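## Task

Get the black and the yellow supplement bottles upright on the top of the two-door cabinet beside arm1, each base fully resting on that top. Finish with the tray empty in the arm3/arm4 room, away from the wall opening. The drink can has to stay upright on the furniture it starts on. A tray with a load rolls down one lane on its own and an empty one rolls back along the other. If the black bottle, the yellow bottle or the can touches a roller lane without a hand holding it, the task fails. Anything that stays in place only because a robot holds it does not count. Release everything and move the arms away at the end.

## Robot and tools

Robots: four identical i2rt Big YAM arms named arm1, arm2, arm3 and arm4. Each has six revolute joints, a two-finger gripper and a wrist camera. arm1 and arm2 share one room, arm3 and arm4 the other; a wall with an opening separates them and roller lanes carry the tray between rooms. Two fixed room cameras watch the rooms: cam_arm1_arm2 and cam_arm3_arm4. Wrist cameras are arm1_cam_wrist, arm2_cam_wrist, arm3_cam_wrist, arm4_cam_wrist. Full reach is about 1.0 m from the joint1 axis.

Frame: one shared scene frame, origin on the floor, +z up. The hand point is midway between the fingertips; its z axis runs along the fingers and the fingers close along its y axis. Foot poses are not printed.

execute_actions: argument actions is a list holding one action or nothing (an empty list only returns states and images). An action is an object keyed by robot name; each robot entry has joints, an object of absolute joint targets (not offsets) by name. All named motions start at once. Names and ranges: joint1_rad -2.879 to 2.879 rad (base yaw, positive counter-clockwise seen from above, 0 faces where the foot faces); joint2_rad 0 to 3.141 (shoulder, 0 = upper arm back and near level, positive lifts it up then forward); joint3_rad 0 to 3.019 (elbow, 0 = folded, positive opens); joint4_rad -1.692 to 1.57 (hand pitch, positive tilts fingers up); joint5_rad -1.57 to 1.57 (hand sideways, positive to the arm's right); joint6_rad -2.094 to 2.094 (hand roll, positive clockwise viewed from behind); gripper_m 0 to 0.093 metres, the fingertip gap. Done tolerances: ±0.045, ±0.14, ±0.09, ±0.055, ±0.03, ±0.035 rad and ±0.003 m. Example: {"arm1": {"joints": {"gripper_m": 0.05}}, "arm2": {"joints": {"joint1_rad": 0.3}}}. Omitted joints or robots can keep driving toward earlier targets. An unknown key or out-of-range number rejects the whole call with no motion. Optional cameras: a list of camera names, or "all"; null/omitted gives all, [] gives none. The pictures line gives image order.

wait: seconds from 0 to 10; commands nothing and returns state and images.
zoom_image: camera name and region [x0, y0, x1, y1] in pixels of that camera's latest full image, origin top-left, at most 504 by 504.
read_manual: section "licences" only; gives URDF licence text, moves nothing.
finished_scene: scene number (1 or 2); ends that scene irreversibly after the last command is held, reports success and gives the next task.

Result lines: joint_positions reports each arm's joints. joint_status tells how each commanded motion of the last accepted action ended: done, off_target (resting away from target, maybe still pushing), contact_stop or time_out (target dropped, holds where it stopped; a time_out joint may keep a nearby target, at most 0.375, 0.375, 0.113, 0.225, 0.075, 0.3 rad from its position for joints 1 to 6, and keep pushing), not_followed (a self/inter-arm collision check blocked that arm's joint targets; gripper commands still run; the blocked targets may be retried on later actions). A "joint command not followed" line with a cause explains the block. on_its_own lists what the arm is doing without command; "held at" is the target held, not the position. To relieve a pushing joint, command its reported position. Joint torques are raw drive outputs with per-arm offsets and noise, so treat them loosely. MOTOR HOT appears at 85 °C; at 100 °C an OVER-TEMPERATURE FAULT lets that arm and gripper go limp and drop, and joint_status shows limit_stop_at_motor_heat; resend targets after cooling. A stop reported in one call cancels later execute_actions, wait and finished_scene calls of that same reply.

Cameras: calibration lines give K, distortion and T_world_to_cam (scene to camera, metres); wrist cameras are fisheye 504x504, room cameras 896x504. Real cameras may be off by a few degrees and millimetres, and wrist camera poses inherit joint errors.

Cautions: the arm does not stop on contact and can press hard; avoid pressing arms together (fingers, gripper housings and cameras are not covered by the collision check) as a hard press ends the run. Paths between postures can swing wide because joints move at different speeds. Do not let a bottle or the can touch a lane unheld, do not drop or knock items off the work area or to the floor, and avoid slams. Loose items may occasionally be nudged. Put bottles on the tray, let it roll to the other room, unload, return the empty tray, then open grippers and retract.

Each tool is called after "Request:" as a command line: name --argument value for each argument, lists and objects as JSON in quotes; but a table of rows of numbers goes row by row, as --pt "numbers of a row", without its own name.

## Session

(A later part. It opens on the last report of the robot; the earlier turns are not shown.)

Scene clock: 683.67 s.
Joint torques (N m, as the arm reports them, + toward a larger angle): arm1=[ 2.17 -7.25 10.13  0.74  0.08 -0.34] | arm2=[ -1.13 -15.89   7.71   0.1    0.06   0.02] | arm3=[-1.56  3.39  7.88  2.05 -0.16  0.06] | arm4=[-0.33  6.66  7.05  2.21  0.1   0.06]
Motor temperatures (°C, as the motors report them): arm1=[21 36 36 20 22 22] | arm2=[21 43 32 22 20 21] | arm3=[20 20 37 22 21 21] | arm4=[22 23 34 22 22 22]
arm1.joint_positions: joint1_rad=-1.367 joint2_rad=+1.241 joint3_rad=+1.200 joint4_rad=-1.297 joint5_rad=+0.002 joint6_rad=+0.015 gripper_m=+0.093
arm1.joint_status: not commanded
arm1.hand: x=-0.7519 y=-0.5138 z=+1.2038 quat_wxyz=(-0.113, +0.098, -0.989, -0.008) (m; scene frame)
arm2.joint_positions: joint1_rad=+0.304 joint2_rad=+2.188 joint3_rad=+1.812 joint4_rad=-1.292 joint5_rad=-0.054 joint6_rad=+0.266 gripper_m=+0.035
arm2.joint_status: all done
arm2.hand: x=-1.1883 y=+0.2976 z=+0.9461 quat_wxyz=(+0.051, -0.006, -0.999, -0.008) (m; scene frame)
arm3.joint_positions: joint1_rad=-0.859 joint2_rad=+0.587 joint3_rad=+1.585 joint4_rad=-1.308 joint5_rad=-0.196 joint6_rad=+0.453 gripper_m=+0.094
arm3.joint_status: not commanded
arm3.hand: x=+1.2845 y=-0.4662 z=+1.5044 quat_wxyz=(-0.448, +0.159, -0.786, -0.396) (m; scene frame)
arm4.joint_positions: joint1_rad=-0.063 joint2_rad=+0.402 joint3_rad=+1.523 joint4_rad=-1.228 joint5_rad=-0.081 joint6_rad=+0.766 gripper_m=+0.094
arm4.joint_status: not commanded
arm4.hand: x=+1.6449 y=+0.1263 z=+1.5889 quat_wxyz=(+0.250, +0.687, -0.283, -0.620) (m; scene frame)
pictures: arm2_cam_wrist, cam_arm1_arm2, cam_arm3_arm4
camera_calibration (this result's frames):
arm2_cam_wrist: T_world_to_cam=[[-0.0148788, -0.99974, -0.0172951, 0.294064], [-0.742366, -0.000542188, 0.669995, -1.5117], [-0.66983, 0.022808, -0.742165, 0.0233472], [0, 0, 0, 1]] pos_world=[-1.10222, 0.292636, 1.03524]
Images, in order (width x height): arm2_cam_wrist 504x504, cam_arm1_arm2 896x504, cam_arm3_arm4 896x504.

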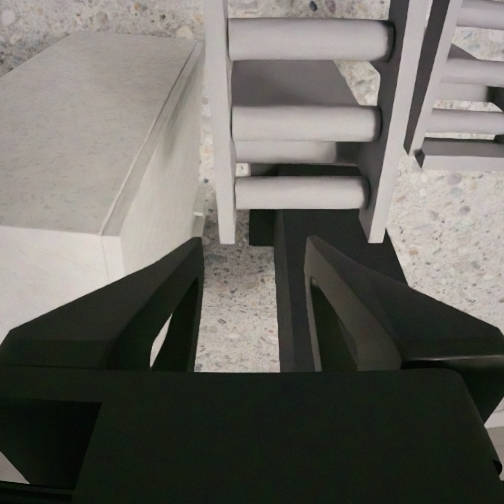

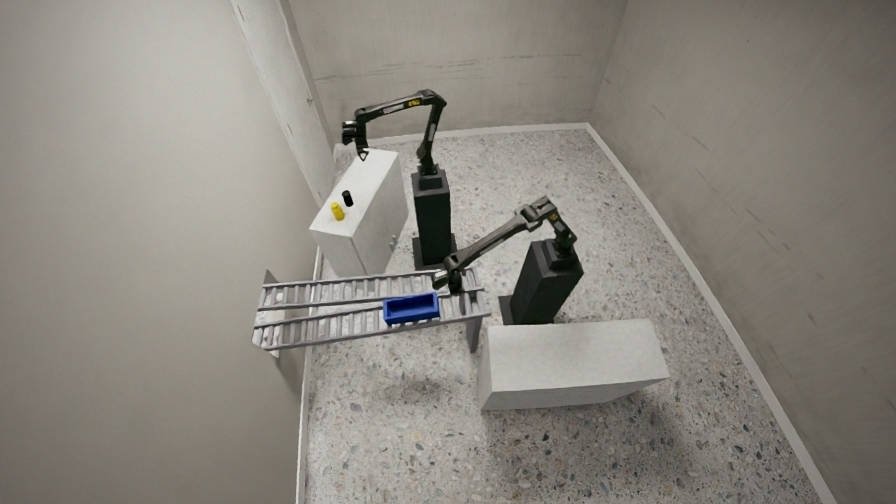

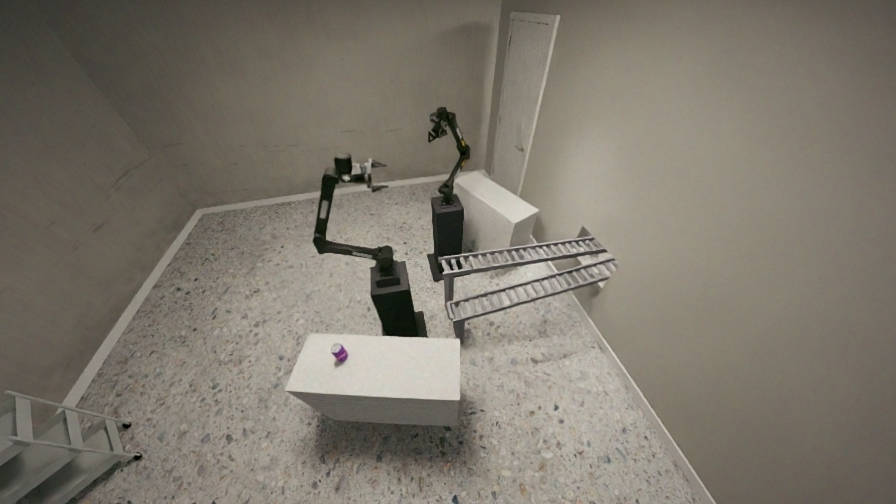

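The tray is rolling down the return lane. I'll wait for it to reach the far end.

Request:
wait --seconds 10

Scene clock: 695.77 s.
Joint torques (N m, as the arm reports them, + toward a larger angle): arm1=[ 2.32 -6.84 10.19  0.78  0.08 -0.35] | arm2=[ -1.14 -15.84   7.65   0.1    0.06   0.02] | arm3=[-1.96  3.65  8.01  2.03 -0.16  0.06] | arm4=[-0.36  6.97  7.04  2.1   0.1   0.03]
Motor temperatures (°C, as the motors report them): arm1=[21 35 36 20 22 22] | arm2=[21 42 33 22 20 21] | arm3=[20 20 37 22 21 21] | arm4=[22 23 34 22 22 22]
arm1.joint_positions: joint1_rad=-1.367 joint2_rad=+1.241 joint3_rad=+1.200 joint4_rad=-1.297 joint5_rad=+0.002 joint6_rad=+0.015 gripper_m=+0.093
arm1.joint_status: not commanded
arm1.hand: x=-0.7519 y=-0.5138 z=+1.2038 quat_wxyz=(-0.113, +0.098, -0.989, -0.008) (m; scene frame)
arm2.joint_positions: joint1_rad=+0.304 joint2_rad=+2.188 joint3_rad=+1.812 joint4_rad=-1.292 joint5_rad=-0.054 joint6_rad=+0.266 gripper_m=+0.035
arm2.joint_status: all done
arm2.hand: x=-1.1883 y=+0.2976 z=+0.9461 quat_wxyz=(+0.051, -0.006, -0.999, -0.008) (m; scene frame)
arm3.joint_positions: joint1_rad=-0.859 joint2_rad=+0.587 joint3_rad=+1.585 joint4_rad=-1.308 joint5_rad=-0.196 joint6_rad=+0.453 gripper_m=+0.094
arm3.joint_status: not commanded
arm3.hand: x=+1.2845 y=-0.4662 z=+1.5044 quat_wxyz=(-0.448, +0.159, -0.786, -0.396) (m; scene frame)
arm4.joint_positions: joint1_rad=-0.063 joint2_rad=+0.402 joint3_rad=+1.523 joint4_rad=-1.228 joint5_rad=-0.081 joint6_rad=+0.766 gripper_m=+0.094
arm4.joint_status: not commanded
arm4.hand: x=+1.6449 y=+0.1263 z=+1.5889 quat_wxyz=(+0.250, +0.687, -0.283, -0.620) (m; scene frame)
wait: 10.00 s; at rest from the start
pictures: arm1_cam_wrist, arm2_cam_wrist, arm3_cam_wrist, arm4_cam_wrist, cam_arm1_arm2, cam_arm3_arm4
camera_calibration (this result's frames):
arm1_cam_wrist: T_world_to_cam=[[0.201721, -0.979152, 0.0238673, -0.381633], [-0.908211, -0.177872, 0.378832, -1.22093], [-0.366688, -0.098095, -0.925158, 0.911964], [0, 0, 0, 1]] pos_world=[-0.697471, -0.501387, 1.31535]
arm2_cam_wrist: T_world_to_cam=[[-0.0148788, -0.99974, -0.0172951, 0.294064], [-0.742366, -0.000542188, 0.669995, -1.5117], [-0.66983, 0.022808, -0.742165, 0.0233472], [0, 0, 0, 1]] pos_world=[-1.10222, 0.292636, 1.03524]
arm4_cam_wrist: T_world_to_cam=[[0.0912732, 0.71715, -0.690916, 0.85557], [0.632776, -0.577501, -0.515837, -0.145412], [-0.768937, -0.390113, -0.506506, 2.24516], [0, 0, 0, 1]] pos_world=[1.74031, 0.178316, 1.6533]
Images, in order (width x height): arm1_cam_wrist 504x504, arm2_cam_wrist 504x504, arm3_cam_wrist 504x504, arm4_cam_wrist 504x504, cam_arm1_arm2 896x504, cam_arm3_arm4 896x504.

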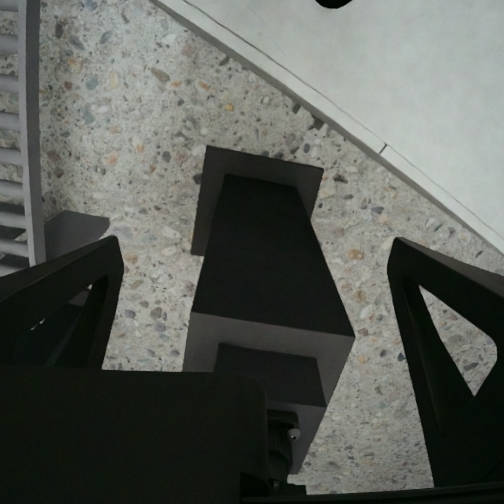

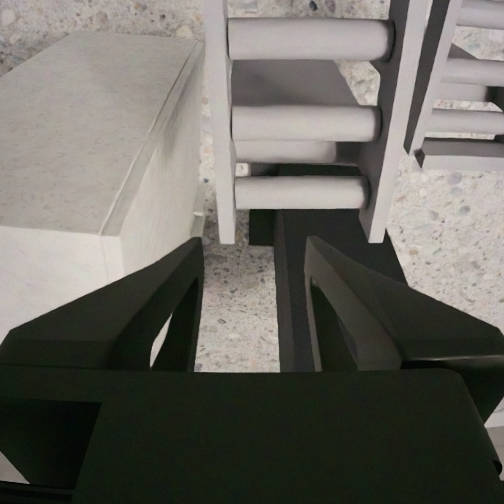

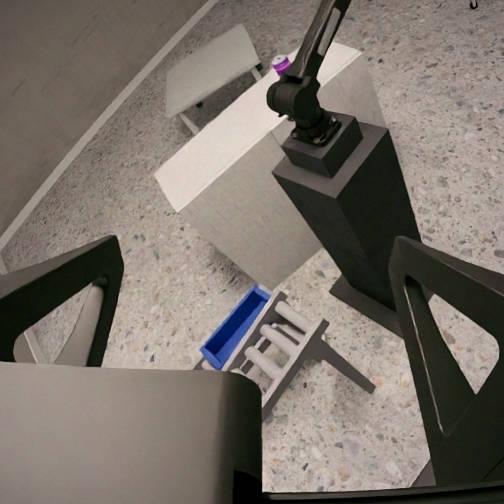

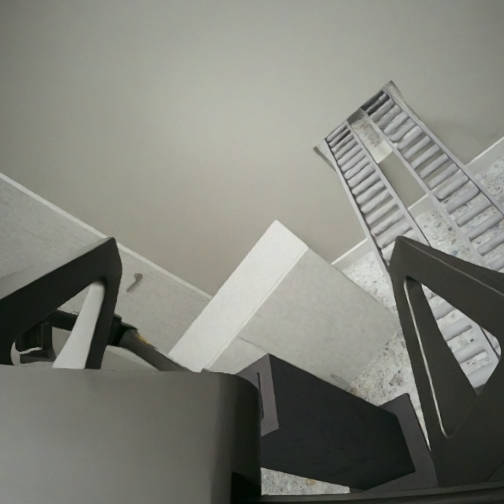

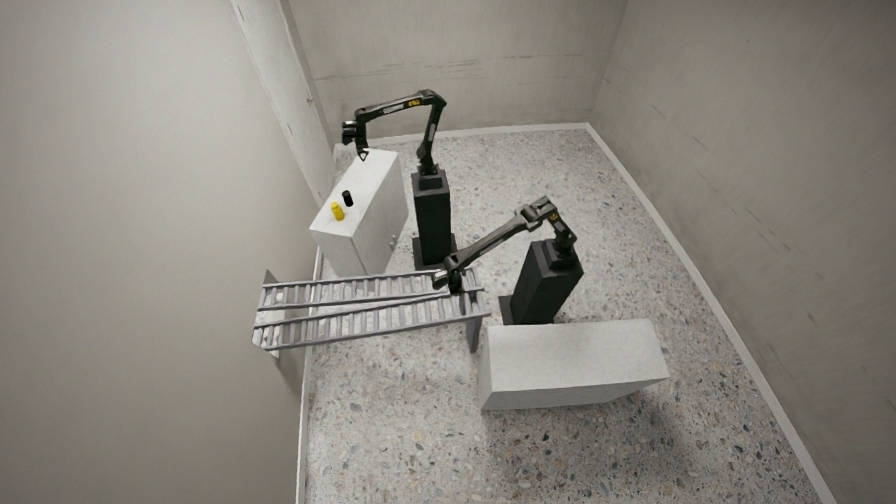

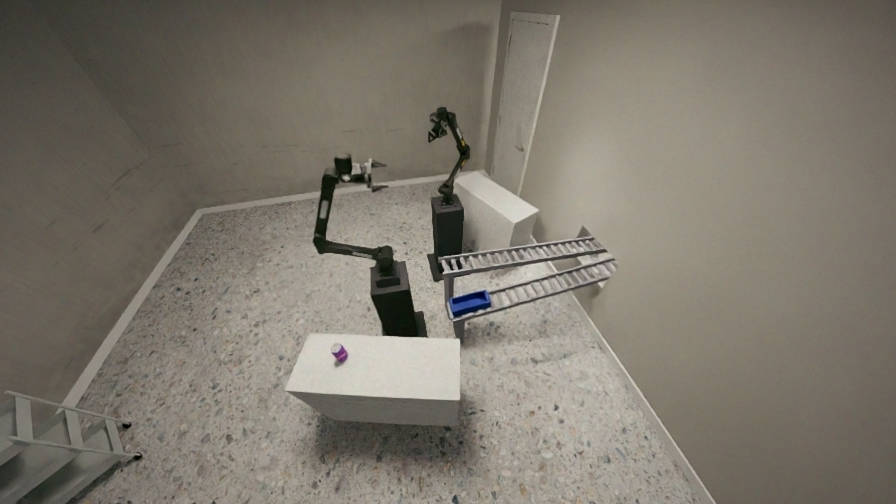

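Request:
zoom_image --camera "cam_arm1_arm2" --region '[290, 130, 430, 280]'

Region (290, 130, 430, 280) of cam_arm1_arm2's 896x504 image, scaled by 3.360, with more detail than that image has; it fills the left 470 columns of this view, and the rest is white.

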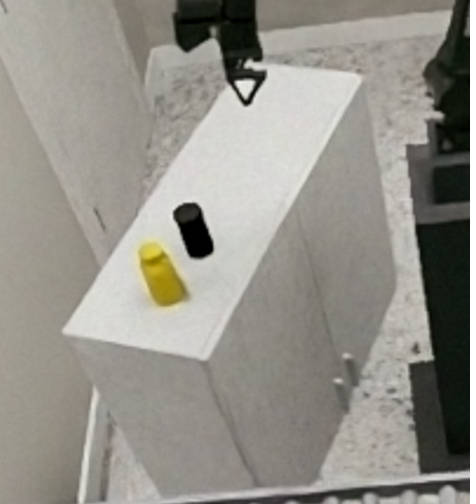

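Both bottles stand well inside the cabinet top, the empty tray is at the far end in the other room, and the can is untouched.

Request:
finished_scene --scene 1

The scene is finished: the task was done.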